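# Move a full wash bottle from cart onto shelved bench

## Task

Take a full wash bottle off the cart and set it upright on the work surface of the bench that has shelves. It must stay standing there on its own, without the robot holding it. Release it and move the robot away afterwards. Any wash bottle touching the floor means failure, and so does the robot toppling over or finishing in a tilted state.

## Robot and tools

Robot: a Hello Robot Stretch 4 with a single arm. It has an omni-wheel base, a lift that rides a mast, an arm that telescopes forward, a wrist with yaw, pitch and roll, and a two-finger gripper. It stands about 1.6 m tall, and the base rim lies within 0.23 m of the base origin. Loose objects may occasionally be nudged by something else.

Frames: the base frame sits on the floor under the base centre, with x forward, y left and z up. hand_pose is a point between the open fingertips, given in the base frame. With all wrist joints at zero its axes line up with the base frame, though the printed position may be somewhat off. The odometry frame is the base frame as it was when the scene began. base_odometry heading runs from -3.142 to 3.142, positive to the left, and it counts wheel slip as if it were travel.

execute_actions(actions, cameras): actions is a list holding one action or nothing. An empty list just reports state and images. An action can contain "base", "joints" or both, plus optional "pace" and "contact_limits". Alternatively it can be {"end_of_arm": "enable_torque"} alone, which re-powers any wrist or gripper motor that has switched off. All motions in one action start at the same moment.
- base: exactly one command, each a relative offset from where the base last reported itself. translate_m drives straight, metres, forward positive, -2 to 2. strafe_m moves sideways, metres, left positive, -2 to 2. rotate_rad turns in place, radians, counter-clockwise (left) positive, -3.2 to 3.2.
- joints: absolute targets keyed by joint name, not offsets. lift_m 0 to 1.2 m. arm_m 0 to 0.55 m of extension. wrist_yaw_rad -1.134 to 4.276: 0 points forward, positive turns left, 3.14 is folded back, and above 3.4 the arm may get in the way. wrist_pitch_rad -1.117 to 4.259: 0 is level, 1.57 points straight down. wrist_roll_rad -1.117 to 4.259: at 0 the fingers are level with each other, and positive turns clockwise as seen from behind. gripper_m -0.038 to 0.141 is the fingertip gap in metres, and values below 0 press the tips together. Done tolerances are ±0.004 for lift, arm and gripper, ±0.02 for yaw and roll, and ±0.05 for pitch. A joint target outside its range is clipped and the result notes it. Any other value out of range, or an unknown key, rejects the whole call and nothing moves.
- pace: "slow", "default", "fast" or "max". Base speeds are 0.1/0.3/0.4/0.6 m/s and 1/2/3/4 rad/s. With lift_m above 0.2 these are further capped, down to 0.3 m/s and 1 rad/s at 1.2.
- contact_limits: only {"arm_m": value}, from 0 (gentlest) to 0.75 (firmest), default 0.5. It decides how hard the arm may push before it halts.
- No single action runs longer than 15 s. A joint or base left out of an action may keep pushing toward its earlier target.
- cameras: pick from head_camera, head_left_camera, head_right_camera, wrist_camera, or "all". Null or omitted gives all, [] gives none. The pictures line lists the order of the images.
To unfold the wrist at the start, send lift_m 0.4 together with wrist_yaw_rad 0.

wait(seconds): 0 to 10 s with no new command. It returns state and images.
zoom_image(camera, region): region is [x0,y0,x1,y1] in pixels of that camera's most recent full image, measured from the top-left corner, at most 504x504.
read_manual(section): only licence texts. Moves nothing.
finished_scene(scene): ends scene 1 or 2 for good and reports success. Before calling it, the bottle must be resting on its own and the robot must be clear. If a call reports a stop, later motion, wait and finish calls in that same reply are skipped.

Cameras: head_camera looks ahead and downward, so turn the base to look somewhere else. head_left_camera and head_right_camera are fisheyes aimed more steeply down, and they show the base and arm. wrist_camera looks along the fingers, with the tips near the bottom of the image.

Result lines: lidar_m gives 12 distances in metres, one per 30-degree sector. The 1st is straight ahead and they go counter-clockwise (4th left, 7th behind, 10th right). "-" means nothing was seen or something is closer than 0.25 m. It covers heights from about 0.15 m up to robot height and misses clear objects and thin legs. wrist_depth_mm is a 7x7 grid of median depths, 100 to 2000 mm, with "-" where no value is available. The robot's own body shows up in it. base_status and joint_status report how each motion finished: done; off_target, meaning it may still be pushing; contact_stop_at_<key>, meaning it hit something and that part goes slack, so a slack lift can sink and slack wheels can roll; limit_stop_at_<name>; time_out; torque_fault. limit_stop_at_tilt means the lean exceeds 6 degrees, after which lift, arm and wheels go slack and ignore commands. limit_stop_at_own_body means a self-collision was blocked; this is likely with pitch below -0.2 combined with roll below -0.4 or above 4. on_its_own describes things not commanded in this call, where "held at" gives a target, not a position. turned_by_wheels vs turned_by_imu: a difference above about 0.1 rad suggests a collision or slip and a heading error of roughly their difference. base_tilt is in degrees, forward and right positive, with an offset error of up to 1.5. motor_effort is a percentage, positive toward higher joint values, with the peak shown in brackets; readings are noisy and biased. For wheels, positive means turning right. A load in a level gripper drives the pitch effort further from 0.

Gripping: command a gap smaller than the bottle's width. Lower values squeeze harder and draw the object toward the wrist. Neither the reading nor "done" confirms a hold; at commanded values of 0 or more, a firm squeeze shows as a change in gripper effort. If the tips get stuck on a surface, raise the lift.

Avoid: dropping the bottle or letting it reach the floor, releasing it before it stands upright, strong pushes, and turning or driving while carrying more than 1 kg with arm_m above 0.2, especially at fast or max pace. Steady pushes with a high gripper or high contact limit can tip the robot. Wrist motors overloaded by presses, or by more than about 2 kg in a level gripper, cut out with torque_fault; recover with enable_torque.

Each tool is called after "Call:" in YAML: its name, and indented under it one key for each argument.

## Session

Call:
execute_actions:
  actions: []

Scene clock: 0.00 s.
base_odometry: x=+0.000 y=+0.000 heading=+0.000 (m, m, rad; odometry frame)
turned_by_wheels: +0.000 (rad since the last result)
turned_by_imu: +0.000 (rad since the last result)
base_tilt: forward=+0.7 right=+0.0 (deg)
lidar_m: 1.89 1.70 1.72 1.96 1.14 1.15 1.43 1.80 1.81 2.13 1.93 1.52
base_status: not commanded
joint_positions: lift_m=+0.290 arm_m=-0.001 wrist_yaw_rad=+3.173 wrist_pitch_rad=+0.012 wrist_roll_rad=-0.017 gripper_m=+0.057
joint_status: not commanded
motor_effort: lift_m=+18 arm_m=+0 wrist_yaw_rad=-3 wrist_pitch_rad=-5 wrist_roll_rad=+0 gripper_m=-2 wheel_0=+0 wheel_1=+0 wheel_2=+0 (%)
hand_pose: x=-0.1212 y=+0.0782 z=+0.4645 quat_wxyz=(-0.016, -0.006, -0.008, +1.000) (m; base frame)
wrist_depth_mm: - 138 263 - 1921 1808 1618 / - 114 139 - - 1537 1042 / - 118 141 1983 1499 1255 1042 / 138 138 204 1921 1537 1229 1060 / 1983 - - 1921 1537 1205 1042 / 1618 1808 194 1756 204 1229 1025 / 1098 1138 1255 147 1182 1182 1078
pictures: head_camera, head_left_camera, head_right_camera, wrist_camera
Images, in order (width x height): head_camera 420x560, head_left_camera 420x672, head_right_camera 420x672, wrist_camera 616x392.

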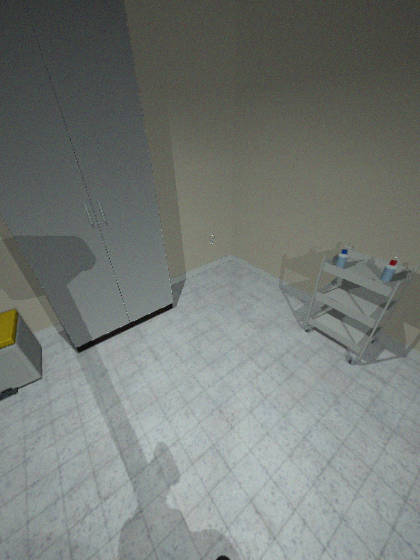

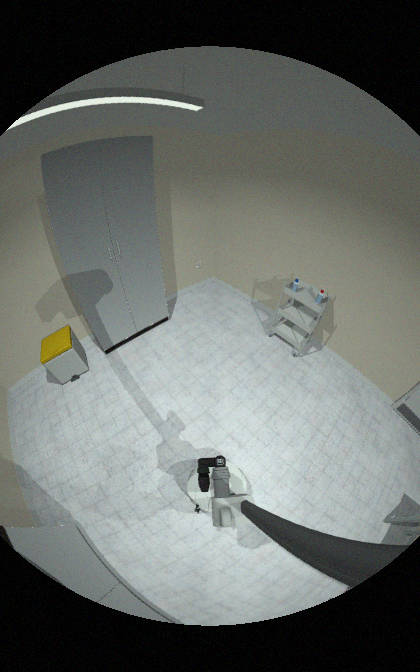

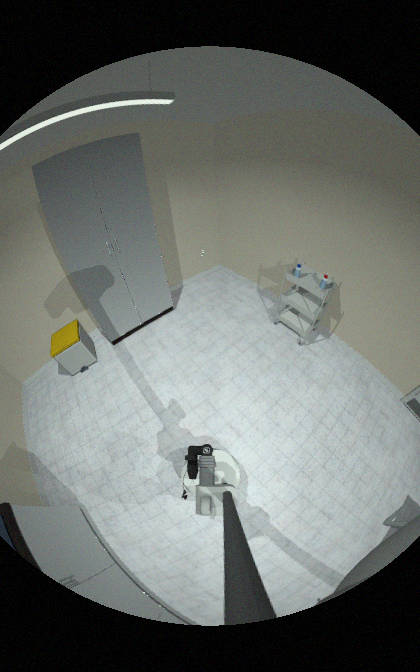

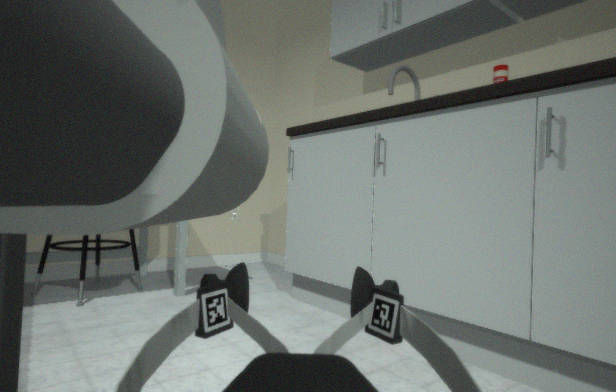

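Call:
execute_actions:
  actions:
    - {"base":{"translate_m":0.55},"joints":{"lift_m":0.85,"wrist_yaw_rad":0,"gripper_m":0.098},"pace":"fast"}
  cameras: []

Call:
execute_actions:
  actions:
    - {"base":{"rotate_rad":-0.82},"joints":{"wrist_pitch_rad":0.6},"pace":"fast"}
  cameras: ["head_camera","wrist_camera"]

Scene clock: 3.03 s.
base_odometry: x=+0.550 y=+0.000 heading=+0.001 (m, m, rad; odometry frame)
turned_by_wheels: +0.001 (rad since the last result)
turned_by_imu: +0.000 (rad since the last result)
base_tilt: forward=+0.7 right=+0.1 (deg)
lidar_m: 1.88 1.25 1.28 1.57 1.51 1.51 1.89 2.20 2.23 1.75 1.18 1.18
base_status: done
joint_positions: lift_m=+0.850 arm_m=-0.001 wrist_yaw_rad=+0.000 wrist_pitch_rad=+0.012 wrist_roll_rad=-0.017 gripper_m=+0.098
joint_status: all done
motor_effort: lift_m=+20(22) arm_m=+0(0) wrist_yaw_rad=-3(7) wrist_pitch_rad=-7(7) wrist_roll_rad=+0(1) gripper_m=+0(1) wheel_0=+5(10) wheel_1=+4(12) wheel_2=-1(14) (%)
hand_pose: x=+0.4585 y=-0.0873 z=+1.0246 quat_wxyz=(+1.000, -0.008, +0.006, +0.000) (m; base frame)
wrist_depth_mm: 991 1576 1863 - 1708 1464 1229 / 991 1576 1756 - 1808 1430 1255 / 991 1576 1863 - 1708 1397 1205 / 991 1537 1921 - 1756 1430 1182 / 976 1537 1983 - 1708 1430 1205 / 991 1499 203 - 202 1397 1182 / 1008 1537 1808 148 1708 1336 1205
pictures: none
No camera images: the call's "cameras" was empty. Leave "cameras" out to get every camera's image.

Scene clock: 4.57 s.
base_odometry: x=+0.550 y=+0.000 heading=-0.819 (m, m, rad; odometry frame)
turned_by_wheels: -0.819 (rad since the last result)
turned_by_imu: -0.822 (rad since the last result)
base_tilt: forward=+0.7 right=-0.1 (deg)
lidar_m: 1.17 1.69 1.32 1.25 1.38 2.17 1.52 1.60 2.24 2.21 2.14 1.62
base_status: done
joint_positions: lift_m=+0.850 arm_m=-0.001 wrist_yaw_rad=+0.000 wrist_pitch_rad=+0.602 wrist_roll_rad=-0.017 gripper_m=+0.098
joint_status: all done
motor_effort: lift_m=+20(20) arm_m=+0(0) wrist_yaw_rad=+0(2) wrist_pitch_rad=-5(5) wrist_roll_rad=+1(2) gripper_m=+0(1) wheel_0=+5(10) wheel_1=+4(15) wheel_2=+0(11) (%)
hand_pose: x=+0.4078 y=-0.0874 z=+0.8648 quat_wxyz=(+0.955, -0.008, +0.296, +0.002) (m; base frame)
wrist_depth_mm: 1336 1336 1281 1255 1281 1255 1229 / 1430 1397 1060 1118 1397 1336 1336 / 1708 1576 1499 1464 1464 1499 1464 / 1756 1708 1308 1308 1576 1618 1618 / 1464 1464 1464 1430 1618 1576 1661 / 1281 1255 203 1336 202 1336 1397 / 1078 1078 1138 148 1160 1160 1205
pictures: head_camera, wrist_camera
Images, in order (width x height): head_camera 420x560, wrist_camera 616x392.

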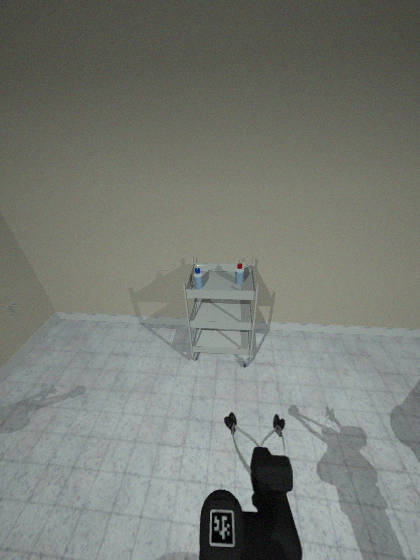

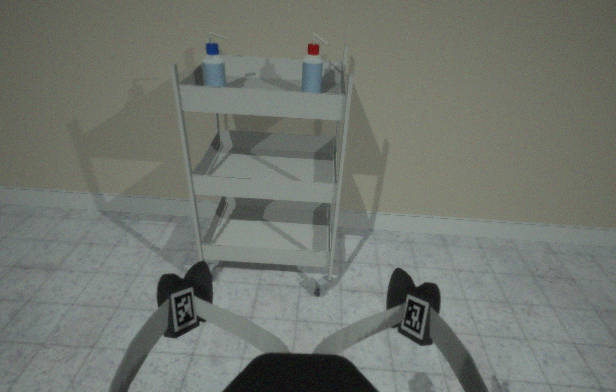

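Call:
execute_actions:
  actions:
    - {"base":{"rotate_rad":-0.045},"pace":"fast"}
  cameras: []

Call:
execute_actions:
  actions:
    - {"base":{"translate_m":0.75},"joints":{"arm_m":0.08},"pace":"fast"}
  cameras: ["head_camera","wrist_camera"]

Scene clock: 5.30 s.
base_odometry: x=+0.550 y=+0.000 heading=-0.863 (m, m, rad; odometry frame)
turned_by_wheels: -0.044 (rad since the last result)
turned_by_imu: -0.044 (rad since the last result)
base_tilt: forward=+0.7 right=+0.0 (deg)
lidar_m: 1.16 1.67 1.32 1.24 1.35 2.19 1.52 1.59 2.19 2.20 2.22 1.64
base_status: done
joint_positions: lift_m=+0.850 arm_m=-0.001 wrist_yaw_rad=+0.000 wrist_pitch_rad=+0.602 wrist_roll_rad=-0.017 gripper_m=+0.098
joint_status: not commanded
motor_effort: lift_m=+20(20) arm_m=+0(0) wrist_yaw_rad=+0(0) wrist_pitch_rad=-5(6) wrist_roll_rad=+1(1) gripper_m=+0(1) wheel_0=+4(8) wheel_1=+3(11) wheel_2=+3(7) (%)
hand_pose: x=+0.4078 y=-0.0874 z=+0.8648 quat_wxyz=(+0.955, -0.008, +0.296, +0.002) (m; base frame)
wrist_depth_mm: 1281 1308 1281 1255 1281 1281 1255 / 1397 1366 1060 1255 1366 1397 1366 / 1537 1537 1397 1430 1464 1537 1499 / 1661 1708 1281 1537 1661 1618 1708 / 1537 1537 1397 1464 1576 1661 1618 / 1281 1308 203 1308 201 1366 1366 / 1078 1098 1118 148 1138 1160 1205
pictures: none
No camera images: the call's "cameras" was empty. Leave "cameras" out to get every camera's image.

Scene clock: 8.63 s.
base_odometry: x=+1.038 y=-0.569 heading=-0.862 (m, m, rad; odometry frame)
turned_by_wheels: +0.001 (rad since the last result)
turned_by_imu: +0.000 (rad since the last result)
base_tilt: forward=+0.7 right=+0.0 (deg)
lidar_m: 0.42 0.47 1.22 1.29 1.33 1.93 2.28 2.37 2.31 2.28 1.19 0.46
base_status: done
joint_positions: lift_m=+0.850 arm_m=+0.079 wrist_yaw_rad=+0.000 wrist_pitch_rad=+0.602 wrist_roll_rad=-0.017 gripper_m=+0.098
joint_status: all done
motor_effort: lift_m=+20(20) arm_m=+8(9) wrist_yaw_rad=-2(0) wrist_pitch_rad=-5(4) wrist_roll_rad=+2(0) gripper_m=+0(2) wheel_0=+5(12) wheel_1=+4(14) wheel_2=-2(15) (%)
hand_pose: x=+0.4873 y=-0.0874 z=+0.8647 quat_wxyz=(+0.955, -0.008, +0.296, +0.002) (m; base frame)
wrist_depth_mm: 500 500 500 500 492 496 496 / 549 544 539 544 539 535 535 / 597 591 597 585 585 585 585 / 569 564 621 621 647 640 647 / 512 554 554 530 707 707 707 / 452 455 204 449 202 788 788 / 392 397 407 148 891 854 891
pictures: head_camera, wrist_camera
Images, in order (width x height): head_camera 420x560, wrist_camera 616x392.

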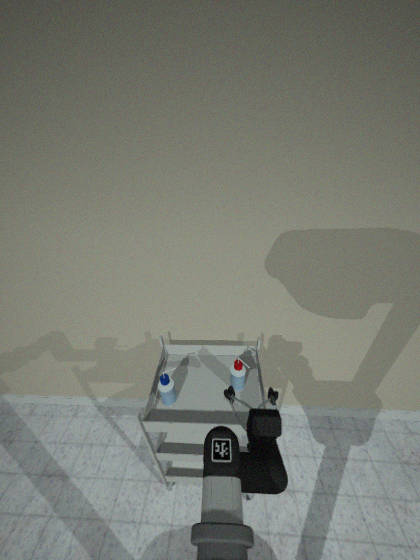

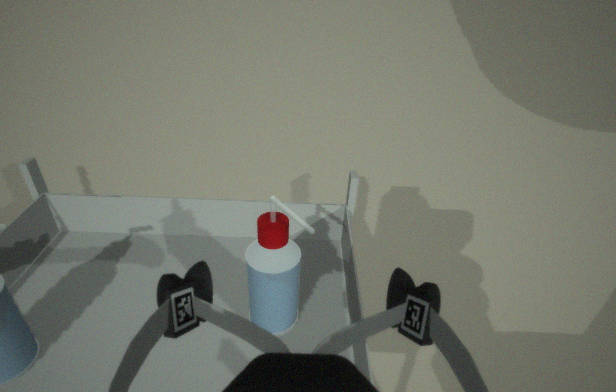

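Call:
execute_actions:
  actions:
    - {"base":{"strafe_m":0.024},"joints":{"arm_m":0.15,"lift_m":0.8}}
  cameras: []

Call:
execute_actions:
  actions:
    - {"joints":{"lift_m":0.71,"gripper_m":0.092}}
  cameras: ["wrist_camera"]

Scene clock: 10.00 s.
base_odometry: x=+1.056 y=-0.553 heading=-0.863 (m, m, rad; odometry frame)
turned_by_wheels: +0.000 (rad since the last result)
turned_by_imu: -0.001 (rad since the last result)
base_tilt: forward=+0.7 right=-0.1 (deg)
lidar_m: 0.43 0.45 1.25 1.29 1.29 1.93 2.30 2.39 2.35 2.30 1.19 0.44
base_status: done
joint_positions: lift_m=+0.800 arm_m=+0.149 wrist_yaw_rad=+0.000 wrist_pitch_rad=+0.602 wrist_roll_rad=-0.017 gripper_m=+0.098
joint_status: all done
motor_effort: lift_m=+15(18) arm_m=+8(9) wrist_yaw_rad=-3(0) wrist_pitch_rad=-6(5) wrist_roll_rad=+0(0) gripper_m=-1(0) wheel_0=-4(12) wheel_1=+1(11) wheel_2=+0(2) (%)
hand_pose: x=+0.5573 y=-0.0874 z=+0.8151 quat_wxyz=(+0.955, -0.008, +0.296, +0.003) (m; base frame)
wrist_depth_mm: 436 436 436 430 433 430 430 / 473 469 469 469 469 466 466 / 512 517 512 512 517 512 504 / 469 477 539 549 544 554 554 / 459 473 480 307 591 615 615 / 402 392 203 320 202 683 676 / 349 343 353 148 343 778 778
pictures: none
No camera images: the call's "cameras" was empty. Leave "cameras" out to get every camera's image.

Scene clock: 11.37 s.
base_odometry: x=+1.056 y=-0.553 heading=-0.863 (m, m, rad; odometry frame)
turned_by_wheels: +0.000 (rad since the last result)
turned_by_imu: +0.000 (rad since the last result)
base_tilt: forward=+0.6 right=+0.0 (deg)
lidar_m: 0.43 0.46 1.23 1.28 1.29 1.93 2.28 2.38 2.36 2.30 1.18 0.47
base_status: not commanded
joint_positions: lift_m=+0.710 arm_m=+0.149 wrist_yaw_rad=+0.000 wrist_pitch_rad=+0.602 wrist_roll_rad=-0.017 gripper_m=+0.092
joint_status: all done
motor_effort: lift_m=+15(15) arm_m=+8(8) wrist_yaw_rad=+0(2) wrist_pitch_rad=-5(5) wrist_roll_rad=+0(0) gripper_m=-2(3) wheel_0=-4(4) wheel_1=+1(1) wheel_2=+0(0) (%)
hand_pose: x=+0.5573 y=-0.0874 z=+0.7251 quat_wxyz=(+0.955, -0.008, +0.296, +0.003) (m; base frame)
wrist_depth_mm: 433 442 430 436 433 433 433 / 477 469 473 466 466 462 469 / 427 427 427 252 492 504 508 / 407 418 424 255 415 559 554 / 340 343 347 285 347 609 609 / 290 291 200 298 213 676 683 / 251 248 256 147 262 741 768
pictures: wrist_camera
Images, in order (width x height): wrist_camera 616x392.

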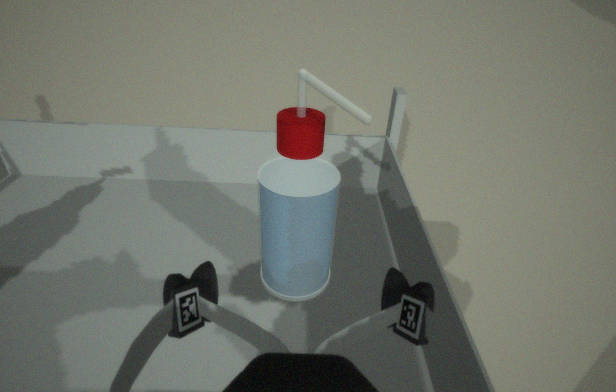

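Call:
execute_actions:
  actions:
    - {"joints":{"lift_m":0.702,"arm_m":0.235}}
  cameras: ["wrist_camera"]

Call:
execute_actions:
  actions:
    - {"joints":{"gripper_m":0.015}}
  cameras: ["wrist_camera"]

Scene clock: 12.73 s.
base_odometry: x=+1.056 y=-0.553 heading=-0.863 (m, m, rad; odometry frame)
turned_by_wheels: +0.000 (rad since the last result)
turned_by_imu: +0.000 (rad since the last result)
base_tilt: forward=+0.7 right=+0.1 (deg)
lidar_m: 0.43 0.47 1.23 1.28 1.29 1.93 2.29 2.37 2.35 2.30 1.18 0.45
base_status: not commanded
joint_positions: lift_m=+0.702 arm_m=+0.234 wrist_yaw_rad=+0.000 wrist_pitch_rad=+0.602 wrist_roll_rad=-0.017 gripper_m=+0.092
joint_status: all done
motor_effort: lift_m=+15(14) arm_m=+8(9) wrist_yaw_rad=-1(4) wrist_pitch_rad=-7(5) wrist_roll_rad=+2(1) gripper_m=-2(0) wheel_0=-5(4) wheel_1=+1(1) wheel_2=+0(0) (%)
hand_pose: x=+0.6423 y=-0.0874 z=+0.7171 quat_wxyz=(+0.955, -0.008, +0.296, +0.002) (m; base frame)
wrist_depth_mm: 357 355 353 355 353 351 349 / 387 384 384 379 382 382 377 / 410 413 410 399 407 413 410 / 355 359 359 170 357 452 452 / 329 330 325 175 320 504 500 / 278 282 195 186 215 544 559 / 243 239 247 147 253 200 640
pictures: wrist_camera
Images, in order (width x height): wrist_camera 616x392.

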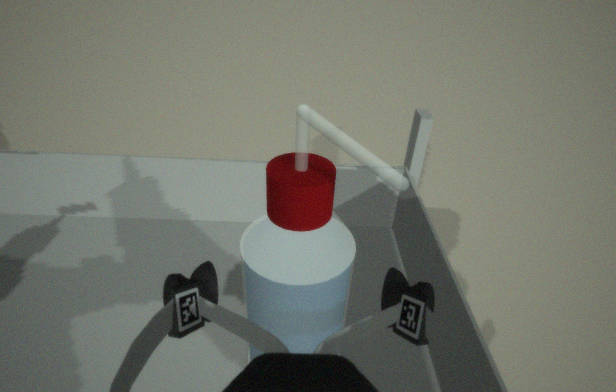

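Scene clock: 14.30 s.
base_odometry: x=+1.056 y=-0.553 heading=-0.863 (m, m, rad; odometry frame)
turned_by_wheels: +0.000 (rad since the last result)
turned_by_imu: +0.000 (rad since the last result)
base_tilt: forward=+0.7 right=+0.1 (deg)
lidar_m: 0.44 0.45 1.23 1.27 1.29 1.92 2.29 2.38 2.35 2.30 1.17 0.47
base_status: not commanded
joint_positions: lift_m=+0.702 arm_m=+0.234 wrist_yaw_rad=+0.000 wrist_pitch_rad=+0.604 wrist_roll_rad=-0.017 gripper_m=+0.015
joint_status: all done
motor_effort: lift_m=+16(16) arm_m=+8(8) wrist_yaw_rad=+0(1) wrist_pitch_rad=-12(13) wrist_roll_rad=+2(1) gripper_m=-19(21) wheel_0=-4(4) wheel_1=+1(2) wheel_2=+0(0) (%)
hand_pose: x=+0.6419 y=-0.0874 z=+0.7165 quat_wxyz=(+0.955, -0.008, +0.298, +0.003) (m; base frame)
wrist_depth_mm: 357 355 353 355 353 351 355 / 384 384 382 384 382 379 382 / 413 410 413 402 402 415 413 / 357 359 359 156 351 455 455 / 324 327 320 162 320 500 504 / 277 279 186 168 191 535 569 / 241 231 240 177 245 200 647
pictures: wrist_camera
Images, in order (width x height): wrist_camera 616x392.

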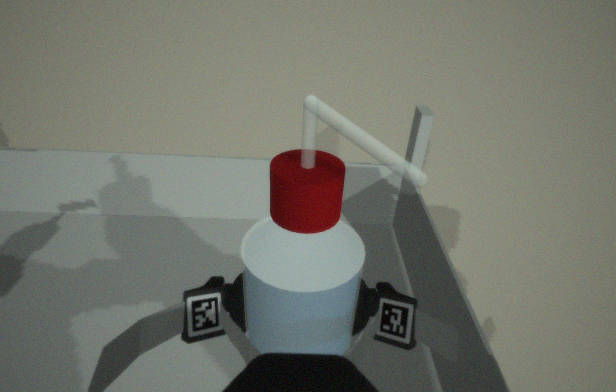

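Call:
execute_actions:
  actions:
    - {"joints":{"lift_m":0.9}}
  cameras: []

Call:
execute_actions:
  actions:
    - {"base":{"rotate_rad":-1.8},"joints":{"arm_m":0.0}}
  cameras: ["head_camera","wrist_camera"]

Scene clock: 17.63 s.
base_odometry: x=+1.056 y=-0.553 heading=-0.863 (m, m, rad; odometry frame)
turned_by_wheels: +0.000 (rad since the last result)
turned_by_imu: +0.000 (rad since the last result)
base_tilt: forward=+0.6 right=+0.0 (deg)
lidar_m: 0.43 0.46 1.22 1.28 1.30 1.92 2.28 2.38 2.36 2.29 1.19 0.48
base_status: not commanded
joint_positions: lift_m=+0.900 arm_m=+0.234 wrist_yaw_rad=+0.000 wrist_pitch_rad=+0.605 wrist_roll_rad=-0.017 gripper_m=+0.015
joint_status: all done
motor_effort: lift_m=+22(23) arm_m=+8(8) wrist_yaw_rad=-2(1) wrist_pitch_rad=-14(14) wrist_roll_rad=+2(3) gripper_m=-18(19) wheel_0=-4(5) wheel_1=+1(1) wheel_2=+0(0) (%)
hand_pose: x=+0.6418 y=-0.0874 z=+0.9139 quat_wxyz=(+0.955, -0.008, +0.298, +0.003) (m; base frame)
wrist_depth_mm: 357 353 351 355 355 353 353 / 387 384 387 384 379 382 379 / 424 418 421 404 410 415 415 / 462 466 459 156 455 455 455 / 512 517 500 161 492 504 496 / 466 459 186 168 191 569 569 / 452 433 445 177 469 609 634
pictures: none
No camera images: the call's "cameras" was empty. Leave "cameras" out to get every camera's image.

Scene clock: 19.87 s.
base_odometry: x=+1.056 y=-0.553 heading=-2.662 (m, m, rad; odometry frame)
turned_by_wheels: -1.799 (rad since the last result)
turned_by_imu: -1.805 (rad since the last result)
base_tilt: forward=+0.6 right=+0.1 (deg)
lidar_m: 0.40 1.58 0.97 0.44 0.43 1.00 1.68 1.29 1.46 2.87 2.26 2.62
base_status: done
joint_positions: lift_m=+0.900 arm_m=+0.001 wrist_yaw_rad=+0.000 wrist_pitch_rad=+0.605 wrist_roll_rad=-0.017 gripper_m=+0.015
joint_status: all done
motor_effort: lift_m=+21(21) arm_m=-8(8) wrist_yaw_rad=+2(4) wrist_pitch_rad=-13(14) wrist_roll_rad=+1(1) gripper_m=-19(19) wheel_0=+5(12) wheel_1=+4(15) wheel_2=+2(8) (%)
hand_pose: x=+0.4097 y=-0.0875 z=+0.9139 quat_wxyz=(+0.955, -0.008, +0.298, +0.002) (m; base frame)
wrist_depth_mm: - - - - - - - / - - - - - - - / - - - - - - - / 1863 1983 1983 156 1921 - - / 1537 1576 1576 161 1661 1756 1756 / 1366 1397 185 168 191 1397 1464 / 1160 1138 1160 175 1205 1138 1255
pictures: head_camera, wrist_camera
Images, in order (width x height): head_camera 420x560, wrist_camera 616x392.

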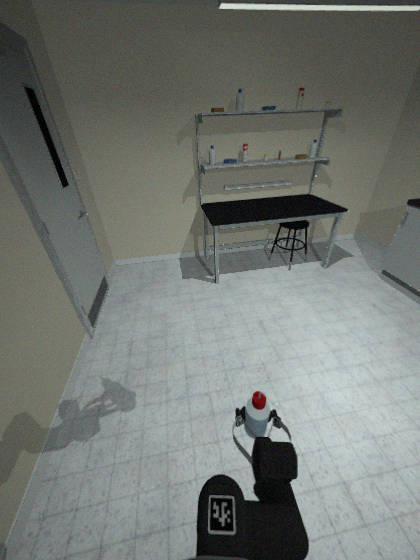

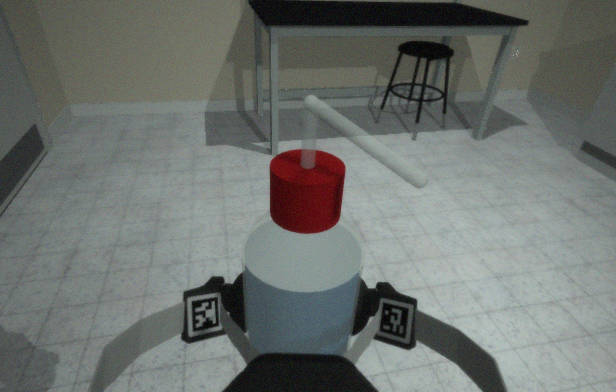

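Full again. Aim slightly more right and drive.

Call:
execute_actions:
  actions:
    - {"base":{"rotate_rad":-0.1}}
  cameras: []

Call:
execute_actions:
  actions:
    - {"base":{"translate_m":1.85},"pace":"fast"}
  cameras: ["head_camera","wrist_camera"]

Scene clock: 20.73 s.
base_odometry: x=+1.056 y=-0.553 heading=-2.761 (m, m, rad; odometry frame)
turned_by_wheels: -0.099 (rad since the last result)
turned_by_imu: -0.099 (rad since the last result)
base_tilt: forward=+0.7 right=+0.0 (deg)
lidar_m: 0.40 1.86 1.00 0.43 0.42 0.50 1.59 1.29 1.40 2.86 2.28 2.54
base_status: done
joint_positions: lift_m=+0.900 arm_m=+0.001 wrist_yaw_rad=+0.000 wrist_pitch_rad=+0.605 wrist_roll_rad=-0.017 gripper_m=+0.015
joint_status: not commanded
motor_effort: lift_m=+21(22) arm_m=-8(8) wrist_yaw_rad=-2(2) wrist_pitch_rad=-13(14) wrist_roll_rad=+2(1) gripper_m=-20(18) wheel_0=+6(10) wheel_1=+5(0) wheel_2=+3(6) (%)
hand_pose: x=+0.4097 y=-0.0875 z=+0.9139 quat_wxyz=(+0.955, -0.008, +0.298, +0.002) (m; base frame)
wrist_depth_mm: - - - - - - - / - - - - - - - / - - - - - - - / 1921 1921 1983 156 - - - / 1537 1618 1576 161 1661 1756 1756 / 1366 1336 186 168 192 1464 1464 / 1182 1160 1182 176 1160 1138 1255
pictures: none
No camera images: the call's "cameras" was empty. Leave "cameras" out to get every camera's image.

Scene clock: 26.97 s.
base_odometry: x=-0.661 y=-1.242 heading=-2.760 (m, m, rad; odometry frame)
turned_by_wheels: +0.001 (rad since the last result)
turned_by_imu: -0.002 (rad since the last result)
base_tilt: forward=+0.7 right=+0.0 (deg)
lidar_m: 0.38 0.46 1.43 1.39 1.36 1.59 1.87 3.03 2.04 1.70 1.13 0.59
base_status: done
joint_positions: lift_m=+0.900 arm_m=+0.001 wrist_yaw_rad=+0.000 wrist_pitch_rad=+0.605 wrist_roll_rad=-0.017 gripper_m=+0.015
joint_status: not commanded
motor_effort: lift_m=+21(21) arm_m=-8(8) wrist_yaw_rad=-2(0) wrist_pitch_rad=-13(15) wrist_roll_rad=+1(1) gripper_m=-18(19) wheel_0=+5(11) wheel_1=+5(11) wheel_2=+0(14) (%)
hand_pose: x=+0.4097 y=-0.0874 z=+0.9139 quat_wxyz=(+0.955, -0.008, +0.298, +0.003) (m; base frame)
wrist_depth_mm: 904 931 991 1060 1160 1255 1397 / 917 960 1025 1060 1118 1160 1205 / 715 732 750 723 788 809 831 / 569 574 580 156 591 621 634 / 469 469 462 161 496 539 1661 / 394 399 186 168 192 1366 1430 / 373 1098 1182 177 1160 1138 1205
pictures: head_camera, wrist_camera
Images, in order (width x height): head_camera 420x560, wrist_camera 616x392.

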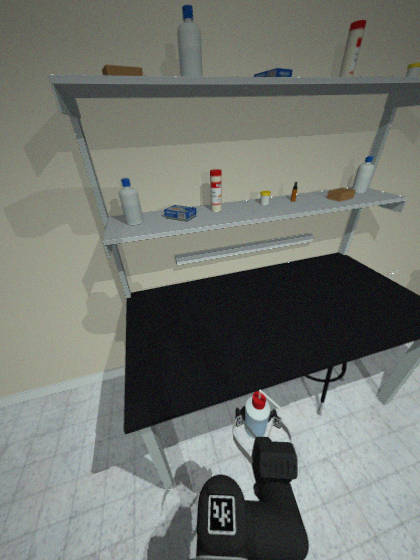

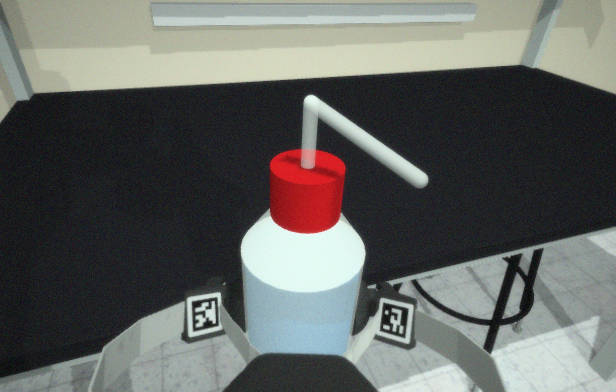

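Call:
execute_actions:
  actions:
    - {"joints":{"lift_m":0.835,"arm_m":0.35}}
  cameras: []

Call:
execute_actions:
  actions:
    - {"joints":{"lift_m":0.80},"pace":"slow"}
  cameras: ["head_camera"]

Scene clock: 29.27 s.
base_odometry: x=-0.661 y=-1.242 heading=-2.760 (m, m, rad; odometry frame)
turned_by_wheels: +0.000 (rad since the last result)
turned_by_imu: +0.000 (rad since the last result)
base_tilt: forward=+0.7 right=+0.0 (deg)
lidar_m: 0.48 0.46 1.43 1.38 1.38 1.59 1.86 3.03 2.05 1.69 1.15 0.58
base_status: not commanded
joint_positions: lift_m=+0.835 arm_m=+0.349 wrist_yaw_rad=+0.000 wrist_pitch_rad=+0.605 wrist_roll_rad=-0.017 gripper_m=+0.015
joint_status: all done
motor_effort: lift_m=+17(21) arm_m=+8(9) wrist_yaw_rad=-2(2) wrist_pitch_rad=-13(14) wrist_roll_rad=+0(0) gripper_m=-18(20) wheel_0=+5(5) wheel_1=+5(5) wheel_2=+0(0) (%)
hand_pose: x=+0.7568 y=-0.0874 z=+0.8493 quat_wxyz=(+0.955, -0.008, +0.298, +0.003) (m; base frame)
wrist_depth_mm: 615 640 683 732 798 878 946 / 661 707 732 788 842 904 946 / 564 585 597 574 615 634 661 / 449 455 462 156 466 492 500 / 373 377 368 161 392 399 404 / 314 319 186 168 191 334 343 / 277 265 274 177 279 274 296
pictures: none
No camera images: the call's "cameras" was empty. Leave "cameras" out to get every camera's image.

Scene clock: 30.40 s.
base_odometry: x=-0.661 y=-1.242 heading=-2.760 (m, m, rad; odometry frame)
turned_by_wheels: +0.000 (rad since the last result)
turned_by_imu: +0.000 (rad since the last result)
base_tilt: forward=+0.6 right=+0.0 (deg)
lidar_m: 0.47 0.48 1.43 1.38 1.36 1.61 1.87 3.02 2.03 1.71 1.15 0.59
base_status: not commanded
joint_positions: lift_m=+0.800 arm_m=+0.349 wrist_yaw_rad=+0.000 wrist_pitch_rad=+0.605 wrist_roll_rad=-0.017 gripper_m=+0.015
joint_status: all done
motor_effort: lift_m=+16(17) arm_m=+8(8) wrist_yaw_rad=-2(2) wrist_pitch_rad=-15(14) wrist_roll_rad=+2(1) gripper_m=-20(21) wheel_0=+5(5) wheel_1=+4(5) wheel_2=+0(0) (%)
hand_pose: x=+0.7568 y=-0.0874 z=+0.8144 quat_wxyz=(+0.955, -0.008, +0.298, +0.003) (m; base frame)
wrist_depth_mm: 609 654 691 750 798 878 946 / 627 676 699 741 750 788 809 / 492 496 512 492 535 549 564 / 387 394 399 156 402 424 436 / 320 325 319 161 340 345 349 / 277 277 186 168 191 291 294 / 239 229 236 176 243 239 254
pictures: head_camera
Images, in order (width x height): head_camera 420x560.

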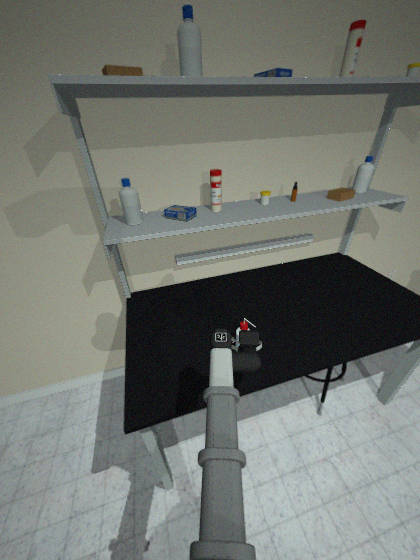

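Call:
execute_actions:
  actions:
    - {"joints":{"gripper_m":0.11}}
  cameras: []

Call:
execute_actions:
  actions:
    - {"base":{"translate_m":-0.3},"joints":{"arm_m":0.0},"pace":"fast"}
  cameras: ["head_camera"]

Scene clock: 32.30 s.
base_odometry: x=-0.661 y=-1.242 heading=-2.760 (m, m, rad; odometry frame)
turned_by_wheels: +0.000 (rad since the last result)
turned_by_imu: +0.000 (rad since the last result)
base_tilt: forward=+0.7 right=-0.2 (deg)
lidar_m: 0.49 0.48 1.42 1.37 1.37 1.58 1.85 3.02 2.05 1.71 1.12 0.58
base_status: not commanded
joint_positions: lift_m=+0.800 arm_m=+0.349 wrist_yaw_rad=+0.000 wrist_pitch_rad=+0.602 wrist_roll_rad=-0.017 gripper_m=+0.110
joint_status: all done
motor_effort: lift_m=+16(16) arm_m=+8(8) wrist_yaw_rad=+1(3) wrist_pitch_rad=-5(14) wrist_roll_rad=+1(1) gripper_m=+0(18) wheel_0=+5(5) wheel_1=+5(5) wheel_2=+0(0) (%)
hand_pose: x=+0.7573 y=-0.0874 z=+0.8150 quat_wxyz=(+0.955, -0.008, +0.296, +0.002) (m; base frame)
wrist_depth_mm: 609 654 699 741 798 866 946 / 634 676 707 741 778 788 831 / 496 508 521 496 549 559 569 / 389 399 407 167 421 430 436 / 322 329 324 173 343 347 353 / 274 270 213 184 216 293 300 / 240 236 246 142 251 248 257
pictures: none
No camera images: the call's "cameras" was empty. Leave "cameras" out to get every camera's image.

Scene clock: 34.43 s.
base_odometry: x=-0.383 y=-1.131 heading=-2.761 (m, m, rad; odometry frame)
turned_by_wheels: -0.001 (rad since the last result)
turned_by_imu: +0.000 (rad since the last result)
base_tilt: forward=+0.7 right=+0.0 (deg)
lidar_m: 0.77 0.76 1.52 1.28 1.31 1.47 1.75 2.73 2.13 1.78 1.78 0.93
base_status: done
joint_positions: lift_m=+0.800 arm_m=+0.001 wrist_yaw_rad=+0.000 wrist_pitch_rad=+0.602 wrist_roll_rad=-0.017 gripper_m=+0.110
joint_status: all done
motor_effort: lift_m=+16(16) arm_m=-8(10) wrist_yaw_rad=-1(3) wrist_pitch_rad=-5(6) wrist_roll_rad=+0(2) gripper_m=+0(1) wheel_0=-5(11) wheel_1=-5(8) wheel_2=+1(12) (%)
hand_pose: x=+0.4100 y=-0.0875 z=+0.8150 quat_wxyz=(+0.955, -0.008, +0.297, +0.002) (m; base frame)
wrist_depth_mm: 1118 1138 1205 1138 1336 1397 1661 / 732 699 741 759 788 820 917 / 559 585 647 715 1499 1138 - / 1336 1499 1576 1661 1661 1863 1863 / 1397 1397 1499 1499 1464 1537 1537 / 1205 750 1160 1255 215 1281 1308 / 1078 1025 1078 141 1098 1118 1138
pictures: head_camera
Images, in order (width x height): head_camera 420x560.

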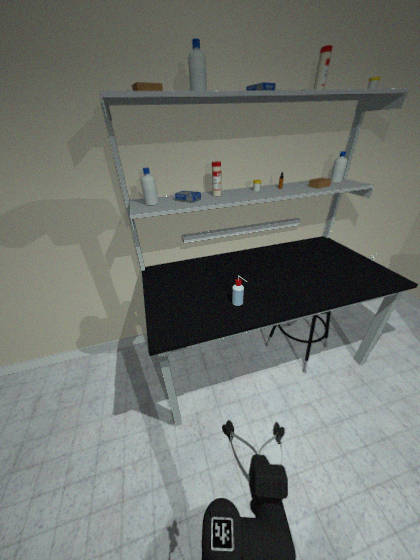

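Call:
finished_scene:
  scene: 2

The scene is finished: the task was done.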